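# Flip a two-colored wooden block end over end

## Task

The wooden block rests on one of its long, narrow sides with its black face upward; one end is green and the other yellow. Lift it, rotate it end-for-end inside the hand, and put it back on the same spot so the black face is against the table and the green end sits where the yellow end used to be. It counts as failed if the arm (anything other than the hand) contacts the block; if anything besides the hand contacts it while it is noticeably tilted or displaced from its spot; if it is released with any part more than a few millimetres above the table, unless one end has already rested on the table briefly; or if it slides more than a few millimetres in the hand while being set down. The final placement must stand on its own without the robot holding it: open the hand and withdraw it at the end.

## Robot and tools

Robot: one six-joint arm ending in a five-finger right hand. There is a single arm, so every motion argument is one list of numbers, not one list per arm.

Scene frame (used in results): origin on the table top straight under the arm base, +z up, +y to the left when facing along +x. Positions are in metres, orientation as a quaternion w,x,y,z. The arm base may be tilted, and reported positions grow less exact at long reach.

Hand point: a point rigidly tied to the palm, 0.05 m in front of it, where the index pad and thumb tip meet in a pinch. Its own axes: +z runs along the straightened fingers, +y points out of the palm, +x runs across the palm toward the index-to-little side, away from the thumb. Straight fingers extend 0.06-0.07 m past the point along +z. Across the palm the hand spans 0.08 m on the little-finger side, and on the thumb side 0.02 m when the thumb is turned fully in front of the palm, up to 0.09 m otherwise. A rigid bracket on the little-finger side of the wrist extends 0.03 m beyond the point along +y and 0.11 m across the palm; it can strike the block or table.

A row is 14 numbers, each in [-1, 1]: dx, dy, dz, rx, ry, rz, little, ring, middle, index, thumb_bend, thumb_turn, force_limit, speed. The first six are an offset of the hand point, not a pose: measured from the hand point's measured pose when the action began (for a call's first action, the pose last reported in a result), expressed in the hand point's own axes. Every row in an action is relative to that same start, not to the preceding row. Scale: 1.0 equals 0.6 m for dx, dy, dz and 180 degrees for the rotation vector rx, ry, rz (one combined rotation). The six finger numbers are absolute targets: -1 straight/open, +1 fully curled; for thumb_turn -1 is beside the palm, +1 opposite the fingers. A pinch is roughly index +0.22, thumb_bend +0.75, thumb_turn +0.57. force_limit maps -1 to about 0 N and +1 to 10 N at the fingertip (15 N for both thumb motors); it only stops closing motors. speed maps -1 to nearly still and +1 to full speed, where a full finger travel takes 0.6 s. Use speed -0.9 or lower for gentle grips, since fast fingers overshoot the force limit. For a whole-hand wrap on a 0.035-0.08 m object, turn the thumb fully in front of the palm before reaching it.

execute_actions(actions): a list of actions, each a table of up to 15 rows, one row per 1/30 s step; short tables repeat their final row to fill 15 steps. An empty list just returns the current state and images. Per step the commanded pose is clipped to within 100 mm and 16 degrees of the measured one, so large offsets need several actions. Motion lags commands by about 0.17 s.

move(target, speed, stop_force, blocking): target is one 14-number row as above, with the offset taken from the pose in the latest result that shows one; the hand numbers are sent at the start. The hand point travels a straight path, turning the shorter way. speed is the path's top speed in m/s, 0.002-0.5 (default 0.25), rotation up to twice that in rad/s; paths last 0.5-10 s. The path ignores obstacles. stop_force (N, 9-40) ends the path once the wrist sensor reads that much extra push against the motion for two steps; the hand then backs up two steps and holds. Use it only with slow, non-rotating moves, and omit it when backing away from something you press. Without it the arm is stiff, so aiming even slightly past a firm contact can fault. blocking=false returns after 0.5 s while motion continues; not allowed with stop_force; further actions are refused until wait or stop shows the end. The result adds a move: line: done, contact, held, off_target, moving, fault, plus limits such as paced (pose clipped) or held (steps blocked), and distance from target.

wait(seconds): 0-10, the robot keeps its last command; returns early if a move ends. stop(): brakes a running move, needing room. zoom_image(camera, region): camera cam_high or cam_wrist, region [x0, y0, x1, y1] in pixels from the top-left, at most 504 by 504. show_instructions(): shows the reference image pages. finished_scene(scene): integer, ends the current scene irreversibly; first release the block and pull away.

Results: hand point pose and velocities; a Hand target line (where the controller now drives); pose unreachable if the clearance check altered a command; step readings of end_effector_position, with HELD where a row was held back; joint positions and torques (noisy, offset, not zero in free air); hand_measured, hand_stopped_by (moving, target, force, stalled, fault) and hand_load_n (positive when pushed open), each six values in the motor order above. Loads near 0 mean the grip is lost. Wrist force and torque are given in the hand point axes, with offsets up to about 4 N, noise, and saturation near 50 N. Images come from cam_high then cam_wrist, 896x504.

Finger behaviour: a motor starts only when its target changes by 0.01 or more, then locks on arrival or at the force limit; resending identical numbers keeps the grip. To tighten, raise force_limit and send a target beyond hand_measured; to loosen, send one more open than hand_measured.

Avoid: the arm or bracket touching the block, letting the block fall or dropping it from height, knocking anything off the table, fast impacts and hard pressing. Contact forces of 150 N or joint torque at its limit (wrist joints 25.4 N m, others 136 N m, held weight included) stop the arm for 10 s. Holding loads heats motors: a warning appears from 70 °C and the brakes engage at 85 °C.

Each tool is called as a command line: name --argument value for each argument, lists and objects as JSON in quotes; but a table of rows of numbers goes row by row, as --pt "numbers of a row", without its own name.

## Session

execute_actions --actions '[]'

Scene clock: 0.00 s.
end_effector_position=(-0.0062, +0.1687, +0.3823) hand_measured=(-1.000, -1.000, -1.000, -1.000, -1.000, -1.000) hand_load_n=(+0.0, +0.0, +0.0, +0.0, +0.0, +0.0) hand_stopped_by=(target, target, target, target, target, target) hand_force_limit=0.00 hand_speed=-0.80 end_effector_quat_wxyz=(-0.293, +0.848, -0.423, +0.124) end_effector_velocity=(-0.000, +0.001, +0.001) end_effector_angular_velocity=(+0.003, +0.001, -0.001)
Joint positions: [ 1.663 -1.797  1.852  1.281  2.204 -2.31 ]
Joint velocities: [ 0.     0.    -0.002 -0.001  0.     0.001]
Joint torques (N m, as the arm reports them, + toward a larger angle): no reading
Wrist force (N, on the end effector, along its own x y z axes, offset not removed): no reading
Wrist torque (N m, same axes, about the end effector's origin, offset not removed): no reading
Hand target: -0.006, +0.169, +0.382; -0.293, +0.848, -0.423, +0.124

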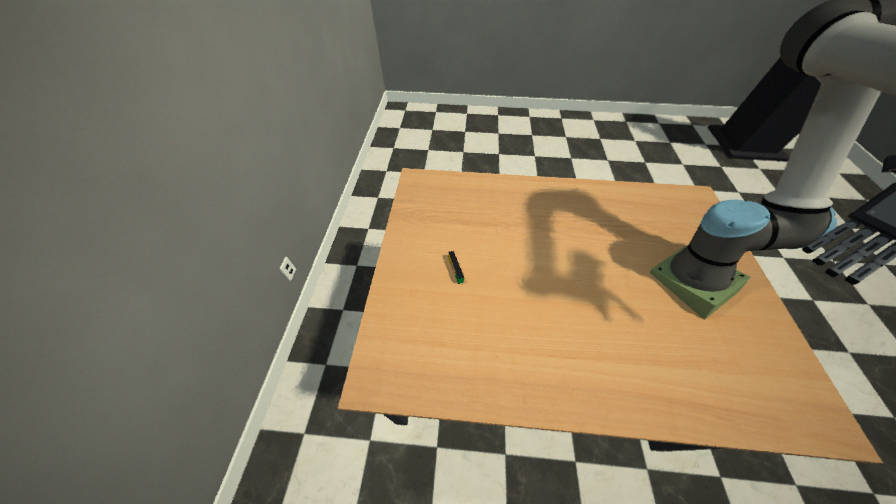

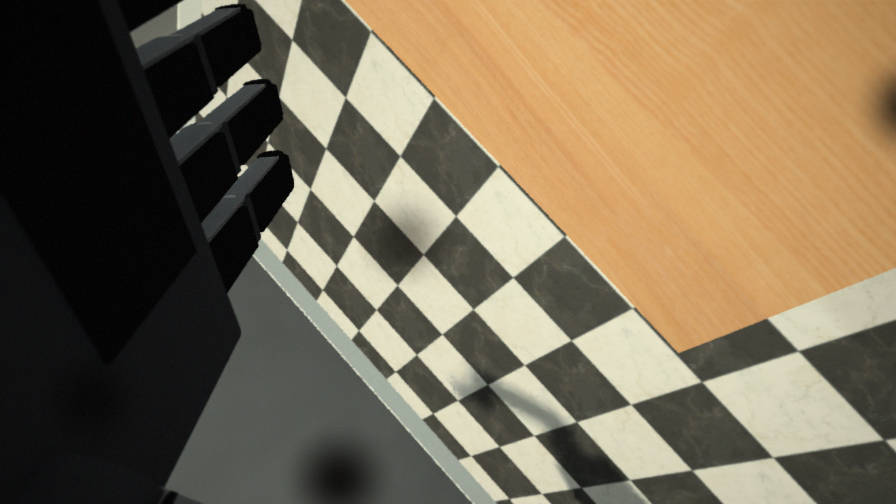

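move --target '[0.43,-0.433,0.475,0.161,0.223,-0.021,-1,-1,-1,-0.55,0.75,0.57,0,0.3]'

Scene clock: 10.07 s.
end_effector_position=(+0.4494, +0.1987, +0.3018) hand_measured=(-1.000, -1.000, -1.000, -0.550, +0.750, +0.570) hand_load_n=(+0.0, +0.0, +0.0, +0.0, +0.0, +0.0) hand_stopped_by=(target, target, target, target, target, target) hand_force_limit=0.00 hand_speed=0.30 end_effector_quat_wxyz=(-0.326, +0.670, -0.426, +0.514) end_effector_velocity=(+0.002, +0.001, +0.000) end_effector_angular_velocity=(+0.000, -0.004, -0.000)
Joint positions: [ 0.621 -1.733  2.024 -0.157  2.203 -3.708]
Joint velocities: [-0.001  0.003 -0.001 -0.007 -0.002 -0.003]
Joint torques (N m, as the arm reports them, + toward a larger angle): [-0.18 -4.14 -6.08 -3.61 -1.75 -1.32]
Wrist force (N, on the end effector, along its own x y z axes, offset not removed): [-1.3 -0.6 -2.3]
Wrist torque (N m, same axes, about the end effector's origin, offset not removed): [-0.08 0.31 0.29]
Hand target: +0.450, +0.199, +0.302; -0.326, +0.669, -0.426, +0.514
Off the commanded pose: 0.000 m, 0 deg.
move: done

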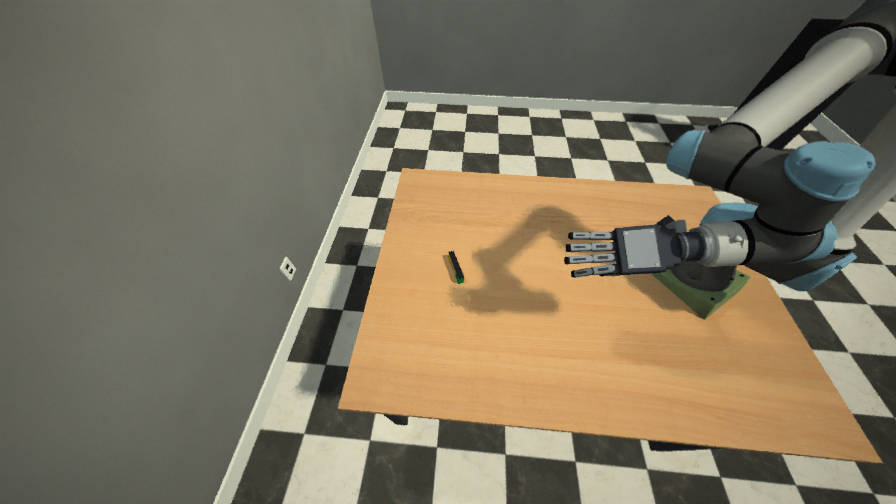

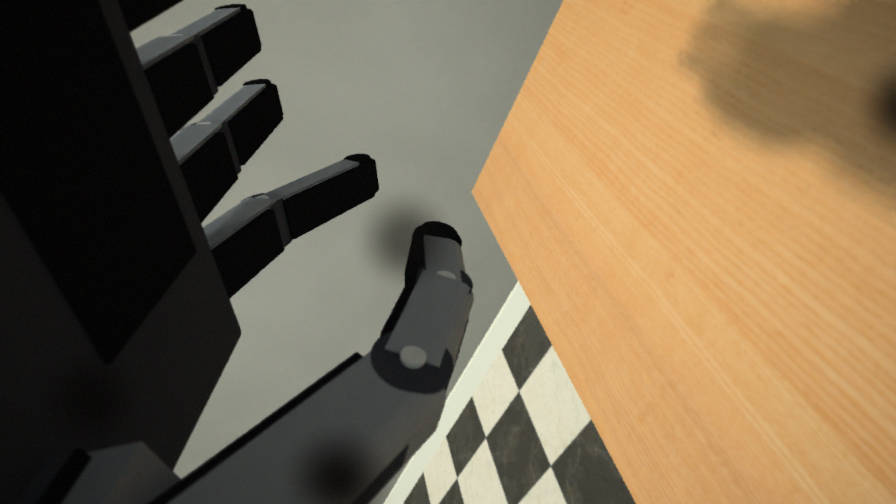

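move --target '[0.14,0.287,0.537,0,0,0,-1,-1,-1,-0.55,0.75,0.57,0,0.3]'

Scene clock: 13.50 s.
end_effector_position=(+0.7292, +0.0494, +0.1024) hand_measured=(-1.000, -1.000, -1.000, -0.550, +0.750, +0.570) hand_load_n=(+0.0, +0.0, +0.0, +0.0, +0.0, +0.0) hand_stopped_by=(target, target, target, target, target, target) hand_force_limit=0.00 hand_speed=0.30 end_effector_quat_wxyz=(-0.326, +0.670, -0.426, +0.514) end_effector_velocity=(+0.002, -0.001, -0.000) end_effector_angular_velocity=(-0.002, -0.001, -0.002)
Joint positions: [-0.063 -1.225  1.801 -0.468  1.524 -3.793]
Joint velocities: [-0.002  0.003 -0.004 -0.     0.    -0.001]
Joint torques (N m, as the arm reports them, + toward a larger angle): [  1.34 -31.45 -29.65   1.58  -1.88  -1.71]
Wrist force (N, on the end effector, along its own x y z axes, offset not removed): [2.7 -1.3 -0.4]
Wrist torque (N m, same axes, about the end effector's origin, offset not removed): [-0.35 -0.23 0.46]
Hand target: +0.729, +0.049, +0.102; -0.326, +0.670, -0.426, +0.514
Off the commanded pose: 0.000 m, 0 deg.
move: done

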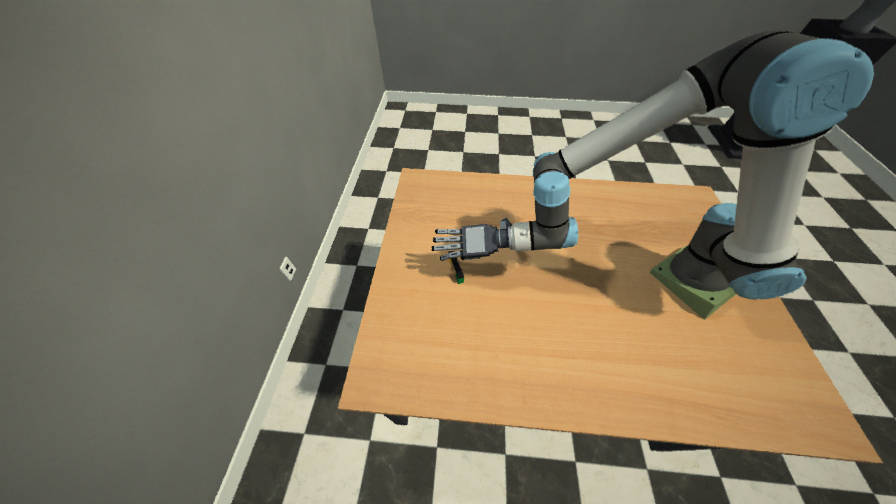

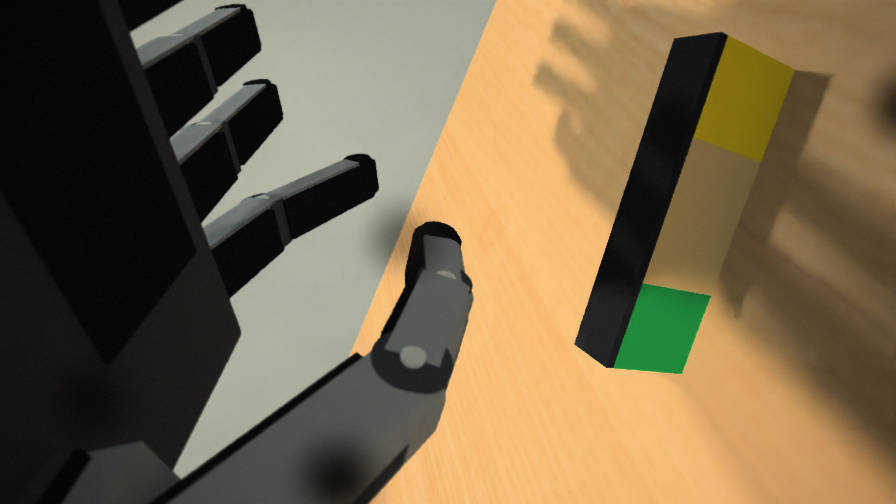

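move --target '[0.091,0.105,0.026,0.027,-0.058,-0.017,-1,-1,-1,-0.7,0.75,0.57,0,0.3]' --speed 0.15

move --target '[-0.029,0.063,0.0185,0,0,0,-1,-1,-1,-0.7,0.75,0.57,0,0.3]' --speed 0.04

Scene clock: 19.43 s.
end_effector_position=(+0.7356, -0.0267, +0.0658) hand_measured=(-1.000, -1.000, -1.000, -0.700, +0.750, +0.570) hand_load_n=(+0.0, +0.0, +0.0, +0.0, +0.0, +0.0) hand_stopped_by=(target, target, target, target, target, target) hand_force_limit=0.00 hand_speed=0.30 end_effector_quat_wxyz=(-0.377, +0.710, -0.354, +0.477) end_effector_velocity=(+0.001, -0.002, -0.001) end_effector_angular_velocity=(-0.000, -0.001, +0.007)
Joint positions: [-0.323 -1.185  1.771 -0.412  1.074 -3.9  ]
Joint velocities: [-0.006  0.003 -0.005  0.003 -0.013 -0.004]
Joint torques (N m, as the arm reports them, + toward a larger angle): [  2.89 -32.85 -26.04   2.04  -2.07  -1.67]
Wrist force (N, on the end effector, along its own x y z axes, offset not removed): [-0.1 -1.1 -0.1]
Wrist torque (N m, same axes, about the end effector's origin, offset not removed): [-0.46 0.17 0.23]
Hand target: +0.736, -0.027, +0.066; -0.377, +0.710, -0.354, +0.477
Off the commanded pose: 0.000 m, 0 deg.
move: done

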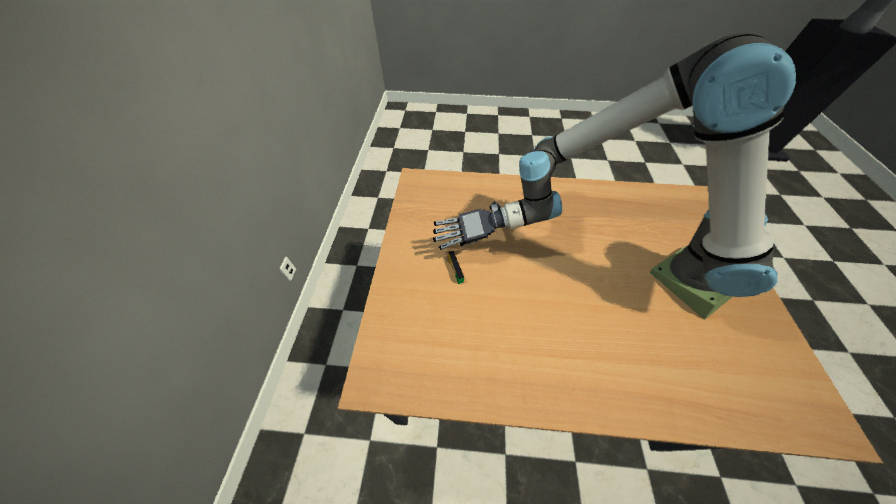

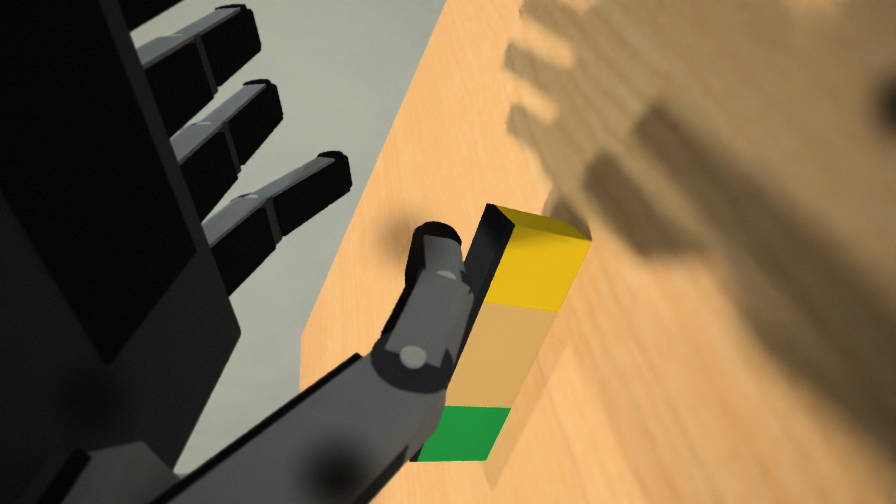

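Scene clock: 20.87 s.
end_effector_position=(+0.7355, -0.0270, +0.0229) hand_measured=(-1.000, -1.000, -1.000, -0.700, +0.750, +0.570) hand_load_n=(+0.0, +0.0, +0.0, +0.0, +0.0, +0.0) hand_stopped_by=(target, target, target, target, target, target) hand_force_limit=0.00 hand_speed=0.30 end_effector_quat_wxyz=(-0.377, +0.710, -0.354, +0.477) end_effector_velocity=(+0.001, -0.000, -0.001) end_effector_angular_velocity=(-0.001, -0.002, +0.000)
Joint positions: [-0.336 -1.111  1.788 -0.501  1.06  -3.903]
Joint velocities: [-0.     0.003 -0.    -0.004 -0.    -0.001]
Joint torques (N m, as the arm reports them, + toward a larger angle): [  2.14 -33.43  -1.31  -1.95  -2.22  -1.75]
Wrist force (N, on the end effector, along its own x y z axes, offset not removed): [1.3 -1.7 -4.6]
Wrist torque (N m, same axes, about the end effector's origin, offset not removed): [-0.16 0.07 0.18]
Hand target: +0.736, -0.027, +0.023; -0.377, +0.710, -0.354, +0.477
Off the commanded pose: 0.000 m, 0 deg.
move: done

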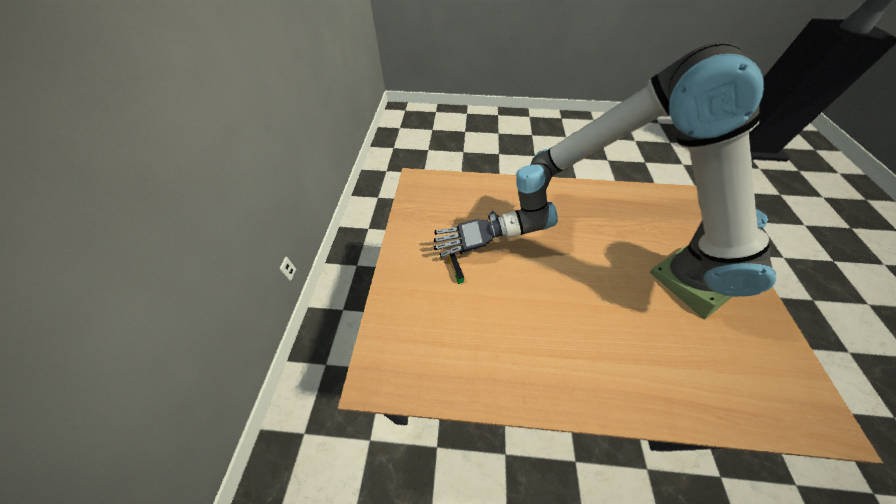

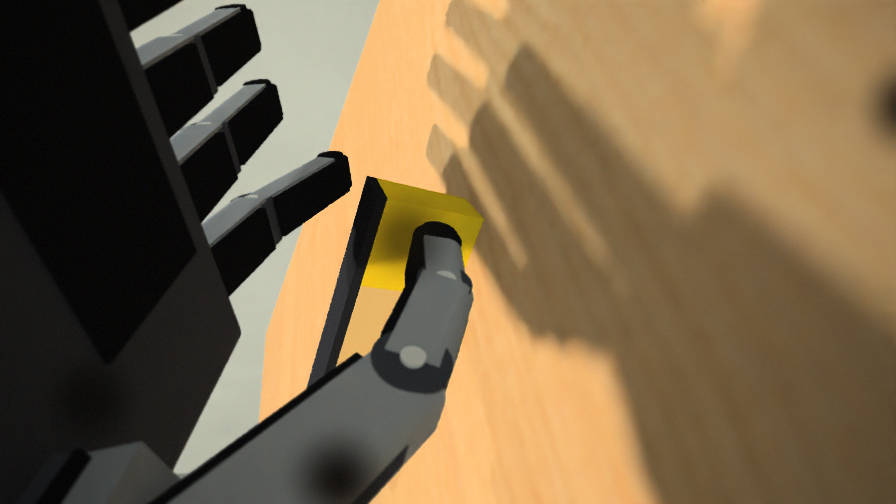

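move --target '[-0.014,-0.0113,0.016,0,0,0,-1,-1,-1,-0.6,0.75,0.57,0,0.3]' --speed 0.02

Scene clock: 25.83 s.
end_effector_position=(+0.7430, -0.0149, +0.0229) hand_measured=(-1.000, -1.000, -1.000, -0.600, +0.750, +0.570) hand_load_n=(+0.0, +0.0, +0.0, +0.0, +0.0, +0.0) hand_stopped_by=(target, target, target, target, target, target) hand_force_limit=0.00 hand_speed=0.30 end_effector_quat_wxyz=(-0.377, +0.710, -0.354, +0.477) end_effector_velocity=(+0.001, +0.002, -0.000) end_effector_angular_velocity=(+0.001, +0.001, +0.000)
Joint positions: [-0.307 -1.097  1.769 -0.5    1.089 -3.897]
Joint velocities: [ 0.004  0.002 -0.002  0.     0.003  0.001]
Joint torques (N m, as the arm reports them, + toward a larger angle): [ 16.13 -33.77 -27.46   1.78   0.06   1.46]
Wrist force (N, on the end effector, along its own x y z axes, offset not removed): [2.2 -1.7 -2.8]
Wrist torque (N m, same axes, about the end effector's origin, offset not removed): [-0.24 0.00 0.42]
Hand target: +0.743, -0.015, +0.023; -0.377, +0.710, -0.354, +0.477
Off the commanded pose: 0.000 m, 0 deg.
move: done

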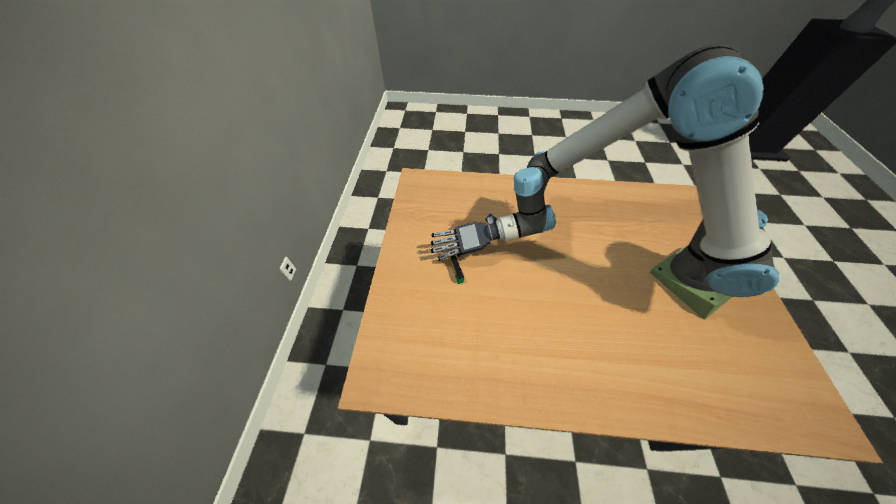

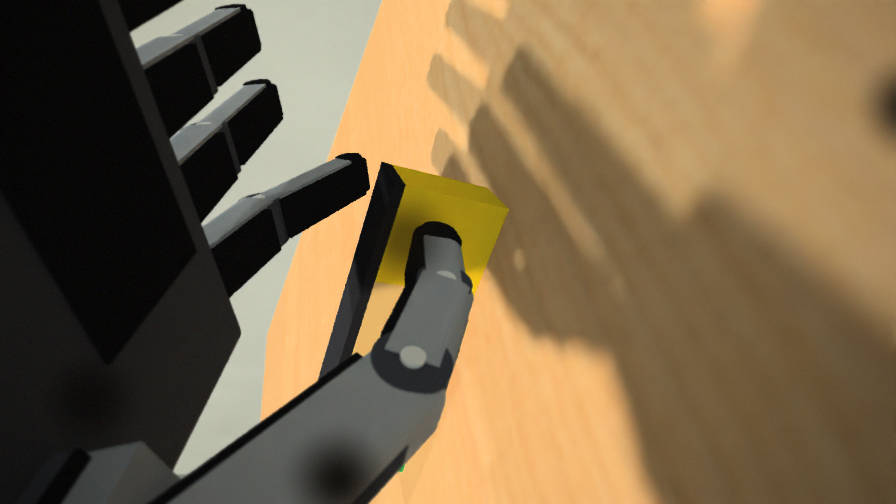

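move --target '[-0.004,0.002,0.0127,0,0,0,-1,-1,-1,-0.6,0.75,0.57,0,0.3]' --speed 0.015

move --target '[0,0,0,0,0,0,-1,-1,-1,0.25,0.75,0.57,0.4,-0.8]'

Scene clock: 28.73 s.
end_effector_position=(+0.7492, -0.0119, +0.0189) hand_measured=(-1.000, -1.000, -1.000, -0.600, +0.750, +0.570) hand_load_n=(+0.0, +0.0, +0.0, +0.0, +0.0, +0.0) hand_stopped_by=(target, target, target, target, target, target) hand_force_limit=0.00 hand_speed=0.30 end_effector_quat_wxyz=(-0.377, +0.710, -0.354, +0.477) end_effector_velocity=(+0.001, +0.001, -0.001) end_effector_angular_velocity=(-0.001, -0.001, +0.001)
Joint positions: [-0.299 -1.079  1.751 -0.5    1.098 -3.895]
Joint velocities: [ 0.002  0.004 -0.003 -0.002  0.002 -0.   ]
Joint torques (N m, as the arm reports them, + toward a larger angle): [ 14.86 -33.   -28.63  -2.41   1.04   1.78]
Wrist force (N, on the end effector, along its own x y z axes, offset not removed): [-1.7 1.5 -4.0]
Wrist torque (N m, same axes, about the end effector's origin, offset not removed): [0.29 0.59 0.07]
Hand target: +0.749, -0.012, +0.019; -0.377, +0.710, -0.354, +0.477
Off the commanded pose: 0.000 m, 0 deg.
move: done

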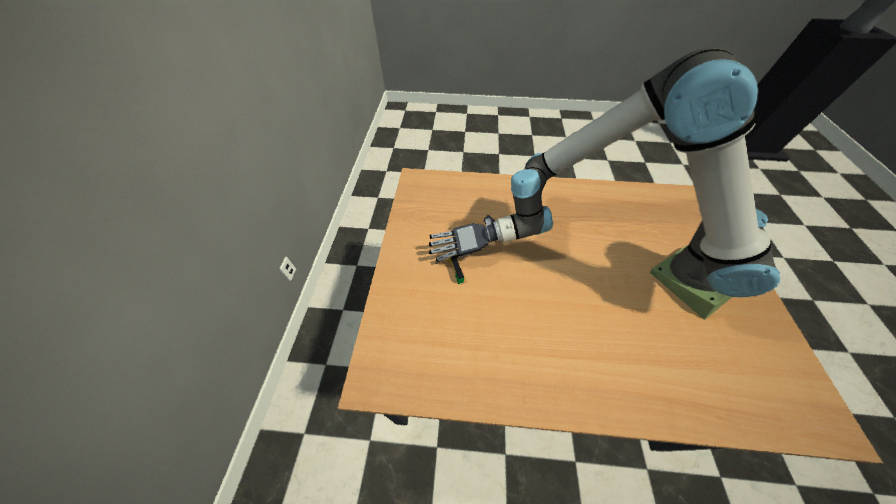

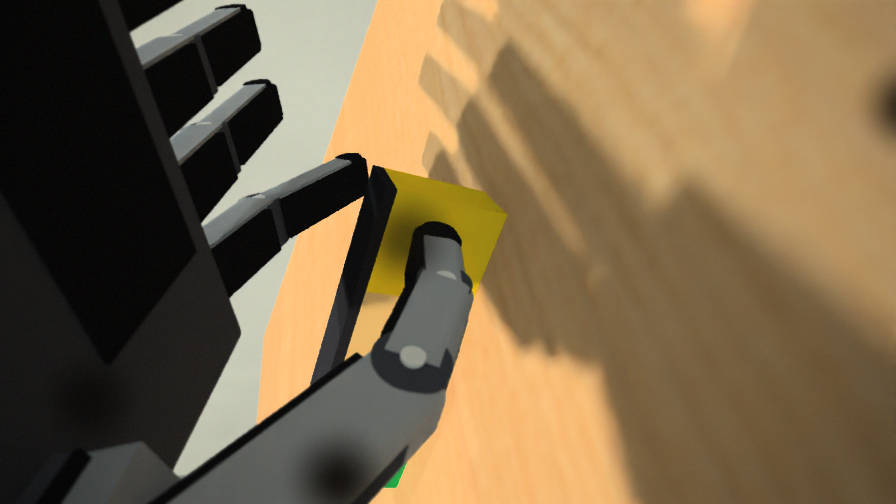

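Scene clock: 30.70 s.
end_effector_position=(+0.7492, -0.0119, +0.0190) hand_measured=(-1.000, -1.000, -1.000, -0.040, +0.748, +0.570) hand_load_n=(+0.0, +0.0, +0.0, +10.0, +1.5, +0.5) hand_stopped_by=(target, target, target, force, target, target) hand_force_limit=0.40 hand_speed=-0.80 end_effector_quat_wxyz=(-0.377, +0.710, -0.354, +0.477) end_effector_velocity=(+0.000, +0.000, +0.000) end_effector_angular_velocity=(-0.001, -0.002, +0.000)
Joint positions: [-0.299 -1.079  1.751 -0.5    1.097 -3.895]
Joint velocities: [ 0.     0.     0.    -0.002 -0.     0.   ]
Joint torques (N m, as the arm reports them, + toward a larger angle): [  1.54 -51.61   0.97  -1.9   -1.54   0.27]
Wrist force (N, on the end effector, along its own x y z axes, offset not removed): [3.6 -2.7 -4.5]
Wrist torque (N m, same axes, about the end effector's origin, offset not removed): [0.10 -0.06 0.19]
Hand target: +0.749, -0.012, +0.019; -0.377, +0.710, -0.354, +0.477
Off the commanded pose: 0.000 m, 0 deg.
move: done

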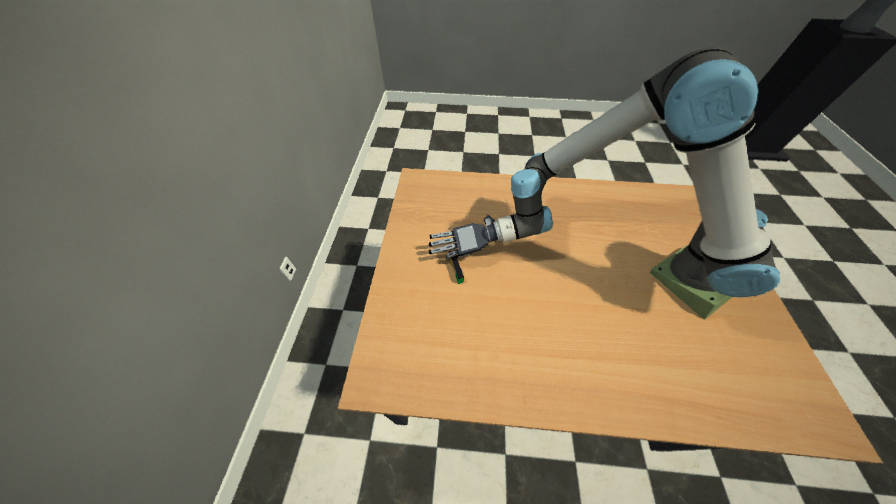

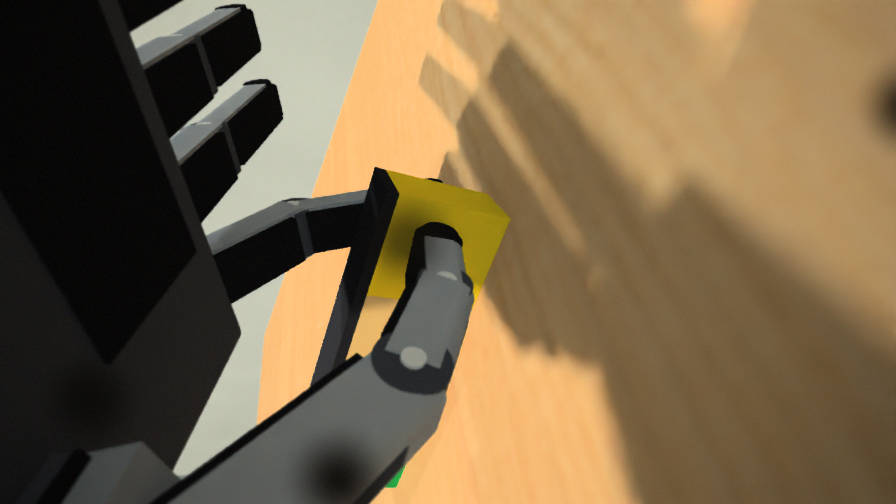

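move --target '[0.136,-0.292,-0.086,0,0,0,-1,-1,-1,0.25,0.75,0.57,0.4,-0.8]' --speed 0.2

move --target '[0,0,0,0,0,0,-1,-1,-1,-0.056,0.75,0.57,0.6,-0.95]'

Scene clock: 35.60 s.
end_effector_position=(+0.7496, -0.0111, +0.2188) hand_measured=(-1.000, -1.000, -1.000, -0.040, +0.748, +0.570) hand_load_n=(+0.0, +0.0, +0.0, +9.5, +1.5, +0.5) hand_stopped_by=(target, target, target, force, target, target) hand_force_limit=0.40 hand_speed=-0.80 end_effector_quat_wxyz=(-0.377, +0.710, -0.354, +0.477) end_effector_velocity=(-0.000, -0.000, +0.002) end_effector_angular_velocity=(-0.001, +0.001, +0.000)
Joint positions: [-0.232 -1.346  1.579 -0.067  1.163 -3.883]
Joint velocities: [ 0.    -0.001 -0.003  0.005  0.001 -0.002]
Joint torques (N m, as the arm reports them, + toward a larger angle): [ 16.1  -45.67 -32.71   1.63   0.83  -1.73]
Wrist force (N, on the end effector, along its own x y z axes, offset not removed): [1.6 1.4 -4.3]
Wrist torque (N m, same axes, about the end effector's origin, offset not removed): [0.36 -0.10 0.45]
Hand target: +0.750, -0.011, +0.219; -0.377, +0.710, -0.354, +0.477
Off the commanded pose: 0.000 m, 0 deg.
move: done

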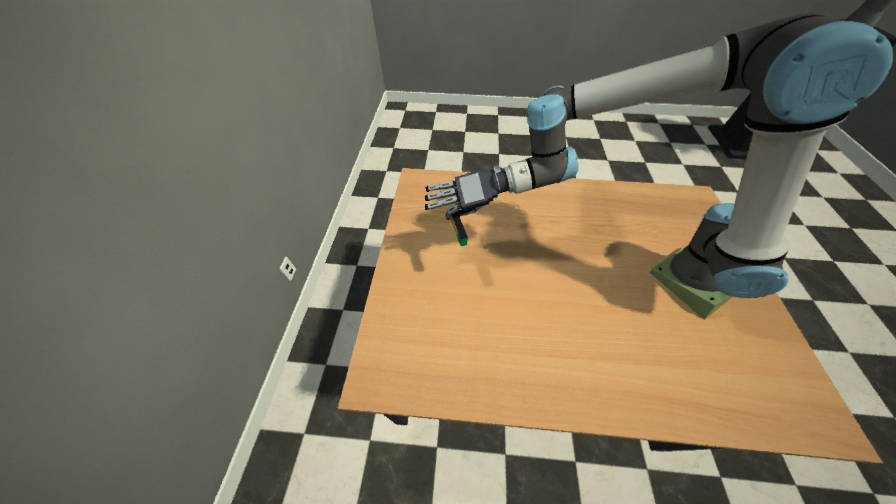

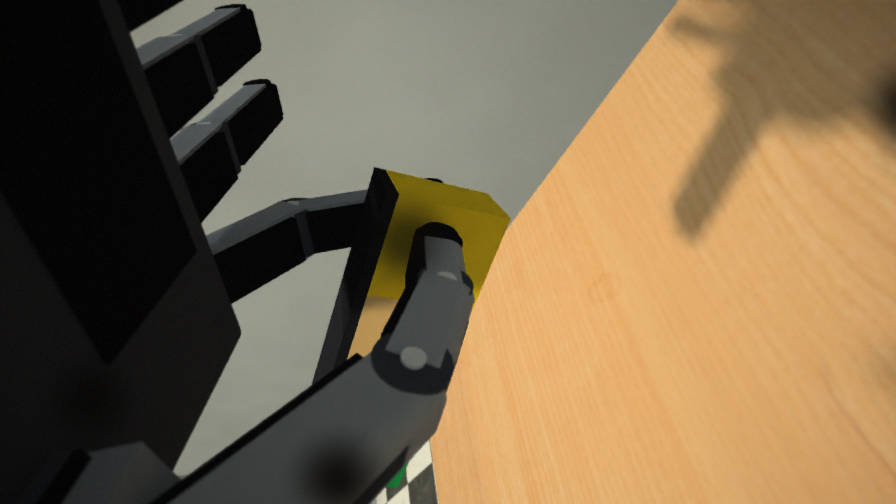

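Scene clock: 36.10 s.
end_effector_position=(+0.7496, -0.0111, +0.2188) hand_measured=(-1.000, -1.000, -1.000, -0.056, +0.748, +0.570) hand_load_n=(+0.0, +0.0, +0.0, +2.5, +2.0, +0.0) hand_stopped_by=(target, target, target, target, target, target) hand_force_limit=0.60 hand_speed=-0.95 end_effector_quat_wxyz=(-0.377, +0.710, -0.354, +0.477) end_effector_velocity=(-0.000, -0.000, -0.000) end_effector_angular_velocity=(+0.001, +0.001, -0.000)
Joint positions: [-0.232 -1.346  1.579 -0.067  1.163 -3.883]
Joint velocities: [-0.001  0.    -0.     0.    -0.     0.001]
Joint torques (N m, as the arm reports them, + toward a larger angle): [ 12.04 -41.28 -11.35  -2.55   0.04  -0.87]
Wrist force (N, on the end effector, along its own x y z axes, offset not removed): [-4.2 1.7 -3.1]
Wrist torque (N m, same axes, about the end effector's origin, offset not removed): [-0.03 0.73 0.04]
Hand target: +0.750, -0.011, +0.219; -0.377, +0.710, -0.354, +0.477
Off the commanded pose: 0.000 m, 0 deg.
move: done

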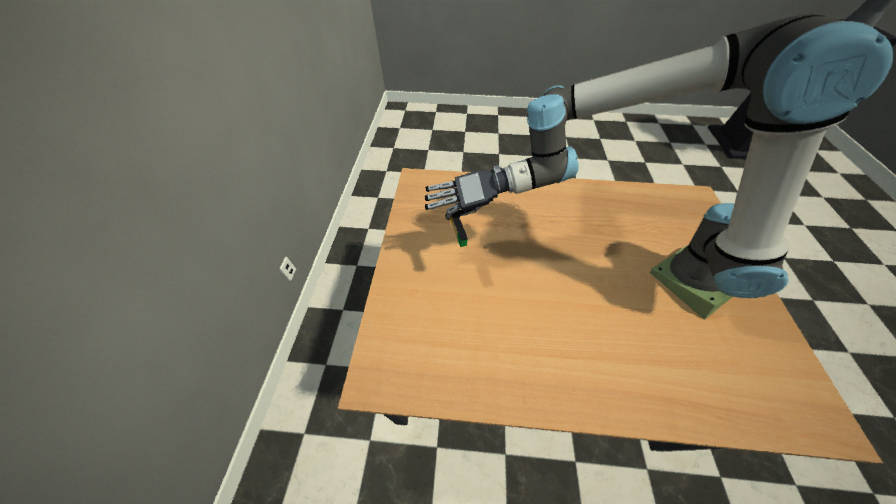

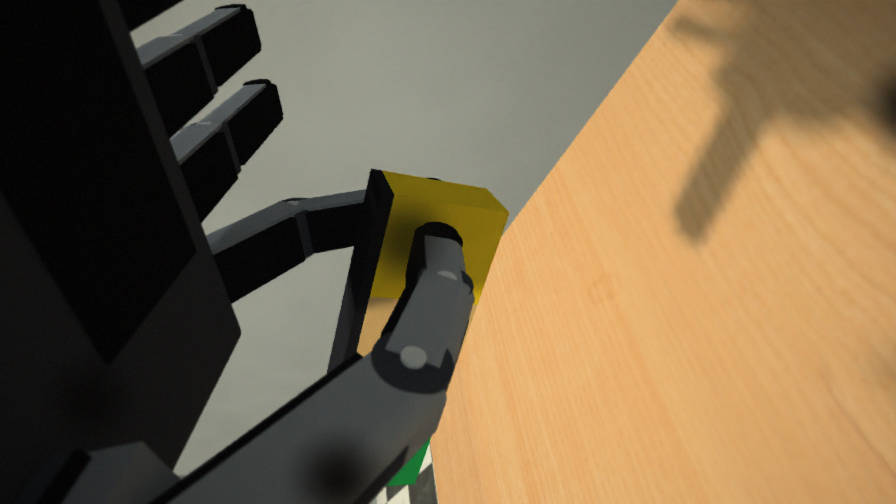

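execute_actions --actions '[[[0,0,0,0,0,0,-1,-1,-1,-0.059,0.75,0.57,0.6,-0.95]],[[0,0,0,0,0,0,-1,-1,-1,-0.059,0.75,0.57,0.6,-0.95]],[[0,0,0,0,0,0,-1,-1,-1,0.25,0.75,0.57,0.6,-0.9]],[[0,0,0,0,0,0,-1,-1,-1,0.25,0.75,0.57,0.6,-0.9]]]'

Scene clock: 39.87 s.
end_effector_position=(+0.7496, -0.0111, +0.2188) hand_measured=(-1.000, -1.000, -1.000, -0.042, +0.748, +0.570) hand_load_n=(+0.0, +0.0, +0.0, +8.0, +2.0, +0.0) hand_stopped_by=(target, target, target, force, target, target) hand_force_limit=0.60 hand_speed=-0.90 end_effector_quat_wxyz=(-0.377, +0.710, -0.354, +0.477) end_effector_velocity=(-0.001, -0.000, -0.001) end_effector_angular_velocity=(+0.000, +0.002, -0.000)
Joint positions: [-0.232 -1.346  1.579 -0.067  1.163 -3.883]
Joint velocities: [-0.001 -0.     0.001  0.     0.     0.   ]
Joint torques (N m, as the arm reports them, + toward a larger angle): [  2.14 -37.78 -29.73   0.29  -1.26   0.73]
Wrist force (N, on the end effector, along its own x y z axes, offset not removed): [-3.3 1.4 0.6]
Wrist torque (N m, same axes, about the end effector's origin, offset not removed): [-0.09 0.49 0.03]
Hand target: +0.750, -0.011, +0.219; -0.377, +0.710, -0.354, +0.477
Off the commanded pose: 0.000 m, 0 deg.
Step readings (end_effector_position; steps 1 to 15: 1st action; 16 to 30: 2nd action; 31 to 45: 3rd action; 46 to 60: 4th action):
0: (+0.7496, -0.0111, +0.2188)
1: (+0.7496, -0.0111, +0.2188)
2: (+0.7496, -0.0111, +0.2188)
4: (+0.7496, -0.0111, +0.2188)
8: (+0.7496, -0.0111, +0.2188)
15: (+0.7496, -0.0111, +0.2188)
16: (+0.7496, -0.0111, +0.2188)
17: (+0.7496, -0.0111, +0.2188)
19: (+0.7496, -0.0111, +0.2188)
23: (+0.7496, -0.0111, +0.2188)
30: (+0.7496, -0.0111, +0.2188)
31: (+0.7496, -0.0111, +0.2188)
32: (+0.7496, -0.0111, +0.2188)
34: (+0.7496, -0.0111, +0.2188)
38: (+0.7496, -0.0111, +0.2188)
45: (+0.7496, -0.0111, +0.2188)
46: (+0.7496, -0.0111, +0.2188)
47: (+0.7496, -0.0111, +0.2188)
49: (+0.7496, -0.0111, +0.2188)
53: (+0.7496, -0.0111, +0.2188)
60: end_effector_position above

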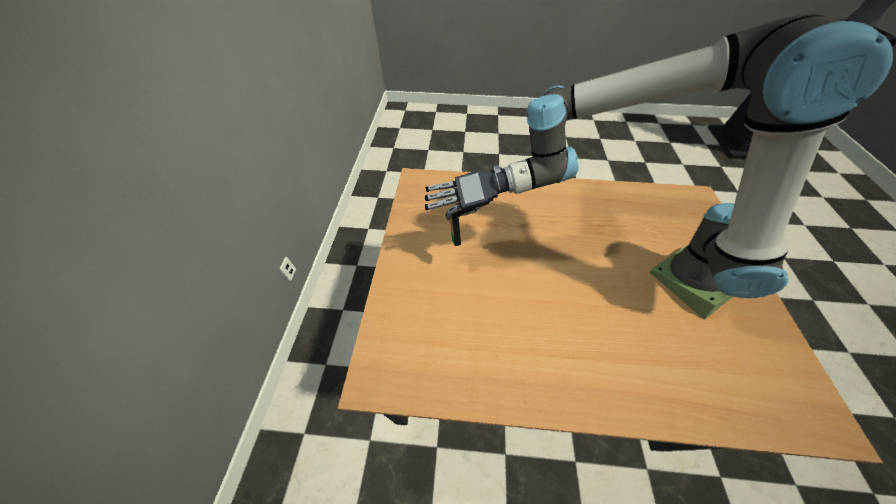

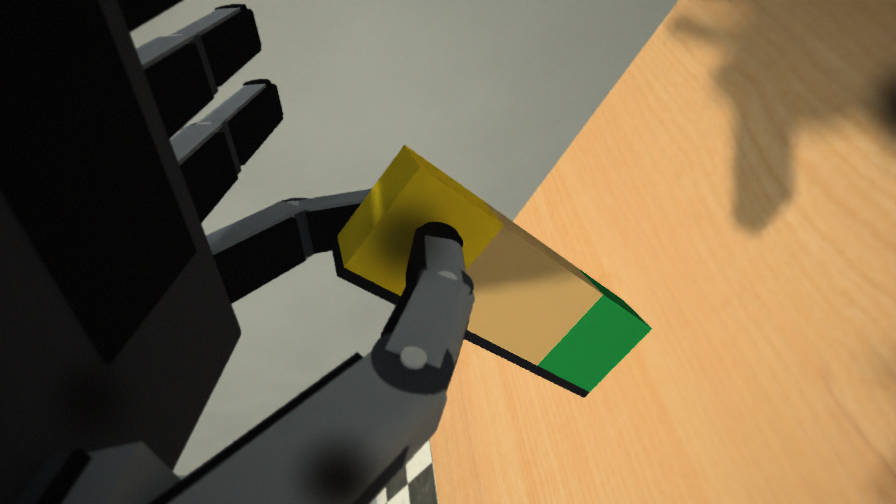

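move --target '[0,0,0,-0.041,-0.127,0.364,-1,-1,-1,0.25,0.75,0.57,0.6,-0.9]' --speed 0.35

execute_actions --actions '[[[0,0,0,0,0,0,-1,-1,-1,-0.056,0.75,0.57,0.6,-0.95]],[[0,0,0,0,0,0,-1,-1,-1,-0.059,0.75,0.57,0.6,-0.95]],[[0,0,0,0,0,0,-1,-1,-1,-0.059,0.75,0.57,0.6,-0.95]],[[0,0,0,0,0,0,-1,-1,-1,0.25,0.75,0.57,0.6,-0.9]],[[0,0,0,0,0,0,-1,-1,-1,0.25,0.75,0.57,0.6,-0.9]]]'

Scene clock: 47.00 s.
end_effector_position=(+0.7496, -0.0110, +0.2186) hand_measured=(-1.000, -1.000, -1.000, -0.042, +0.748, +0.570) hand_load_n=(+0.0, +0.0, +0.0, +8.0, +2.0, -0.5) hand_stopped_by=(target, target, target, force, target, target) hand_force_limit=0.60 hand_speed=-0.90 end_effector_quat_wxyz=(+0.589, -0.505, +0.630, -0.035) end_effector_velocity=(+0.000, +0.000, +0.001) end_effector_angular_velocity=(+0.010, +0.003, +0.000)
Joint positions: [-0.45  -1.058  1.202  0.378  0.627 -3.008]
Joint velocities: [-0.001  0.003 -0.003  0.001 -0.006  0.009]
Joint torques (N m, as the arm reports them, + toward a larger angle): [  2.18 -41.69 -29.89   1.29  -2.99   1.29]
Wrist force (N, on the end effector, along its own x y z axes, offset not removed): [1.2 0.1 -1.7]
Wrist torque (N m, same axes, about the end effector's origin, offset not removed): [-0.12 0.06 0.23]
Hand target: +0.750, -0.011, +0.219; +0.589, -0.505, +0.630, -0.034
Off the commanded pose: 0.000 m, 0 deg.
move: done

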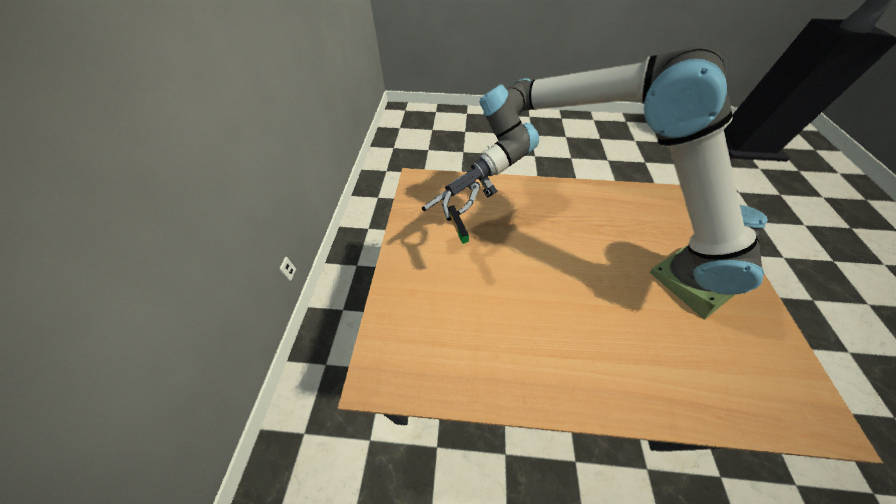

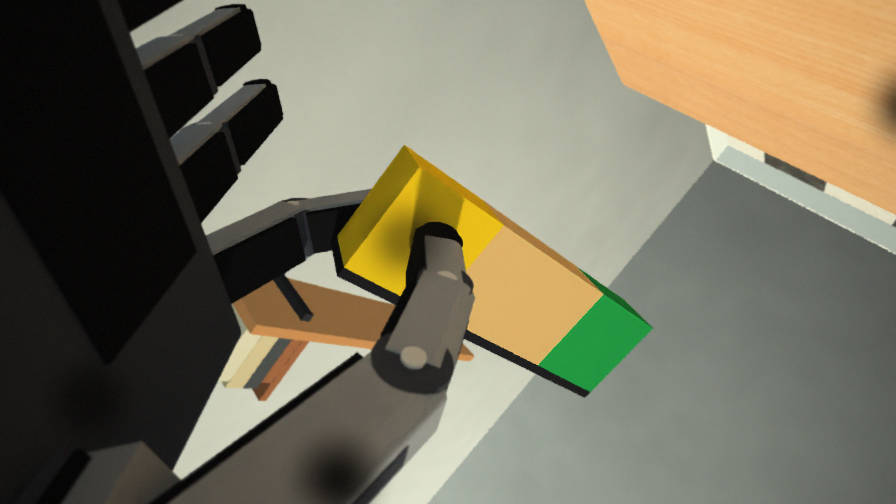

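Scene clock: 49.50 s.
end_effector_position=(+0.7496, -0.0110, +0.2185) hand_measured=(-1.000, -1.000, -1.000, -0.042, +0.748, +0.570) hand_load_n=(+0.0, +0.0, +0.0, +8.0, +2.0, -1.0) hand_stopped_by=(target, target, target, force, target, target) hand_force_limit=0.60 hand_speed=-0.90 end_effector_quat_wxyz=(+0.589, -0.505, +0.630, -0.034) end_effector_velocity=(+0.001, -0.001, +0.000) end_effector_angular_velocity=(-0.002, -0.002, -0.001)
Joint positions: [-0.45  -1.058  1.202  0.378  0.627 -3.008]
Joint velocities: [ 0.    -0.    -0.002 -0.     0.001 -0.   ]
Joint torques (N m, as the arm reports them, + toward a larger angle): [  5.93 -57.48 -24.88   0.72  -0.3   -1.08]
Wrist force (N, on the end effector, along its own x y z axes, offset not removed): [0.5 0.7 1.5]
Wrist torque (N m, same axes, about the end effector's origin, offset not removed): [-0.06 -0.07 0.30]
Hand target: +0.750, -0.011, +0.219; +0.589, -0.505, +0.630, -0.034
Off the commanded pose: 0.000 m, 0 deg.
Step readings (end_effector_position; steps 1 to 15: 1st action; 16 to 30: 2nd action; 31 to 45: 3rd action; 46 to 60: 4th action; 61 to 75: 5th action):
0: (+0.7496, -0.0110, +0.2186)
1: (+0.7496, -0.0110, +0.2186)
2: (+0.7496, -0.0110, +0.2186)
4: (+0.7496, -0.0110, +0.2186)
8: (+0.7496, -0.0110, +0.2186)
15: (+0.7496, -0.0110, +0.2185)
16: (+0.7496, -0.0110, +0.2185)
17: (+0.7496, -0.0110, +0.2185)
19: (+0.7496, -0.0110, +0.2185)
23: (+0.7496, -0.0110, +0.2185)
30: (+0.7496, -0.0110, +0.2185)
31: (+0.7496, -0.0110, +0.2185)
32: (+0.7496, -0.0110, +0.2185)
34: (+0.7496, -0.0110, +0.2185)
38: (+0.7496, -0.0110, +0.2185)
45: (+0.7496, -0.0110, +0.2185)
46: (+0.7496, -0.0110, +0.2185)
47: (+0.7496, -0.0110, +0.2185)
49: (+0.7496, -0.0110, +0.2185)
53: (+0.7496, -0.0110, +0.2185)
60: (+0.7496, -0.0110, +0.2185)
61: (+0.7496, -0.0110, +0.2185)
62: (+0.7496, -0.0110, +0.2185)
64: (+0.7496, -0.0110, +0.2185)
68: (+0.7496, -0.0110, +0.2185)
75: end_effector_position above

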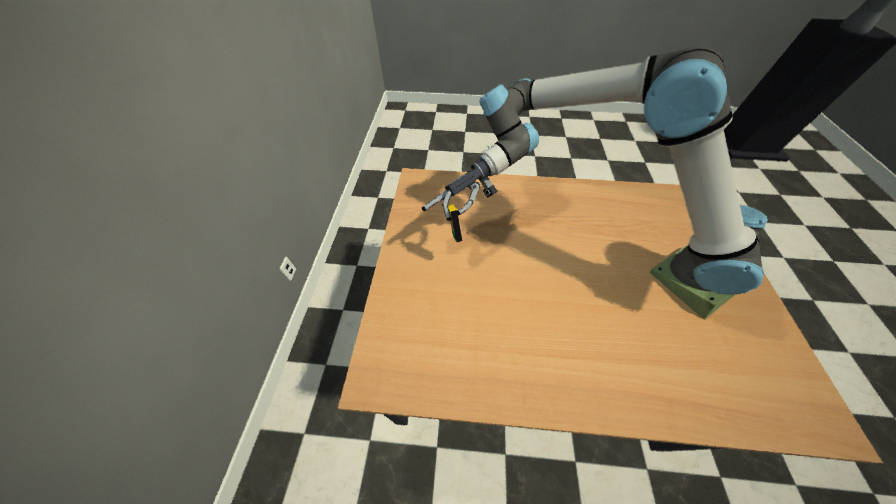

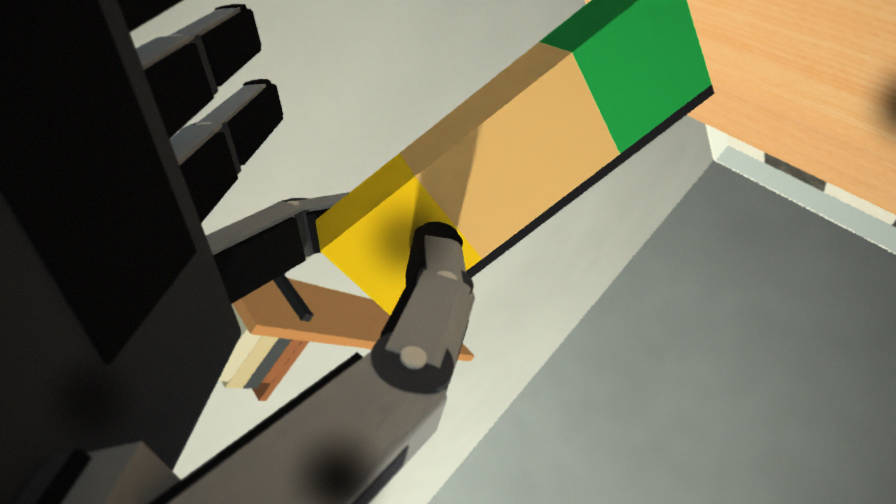

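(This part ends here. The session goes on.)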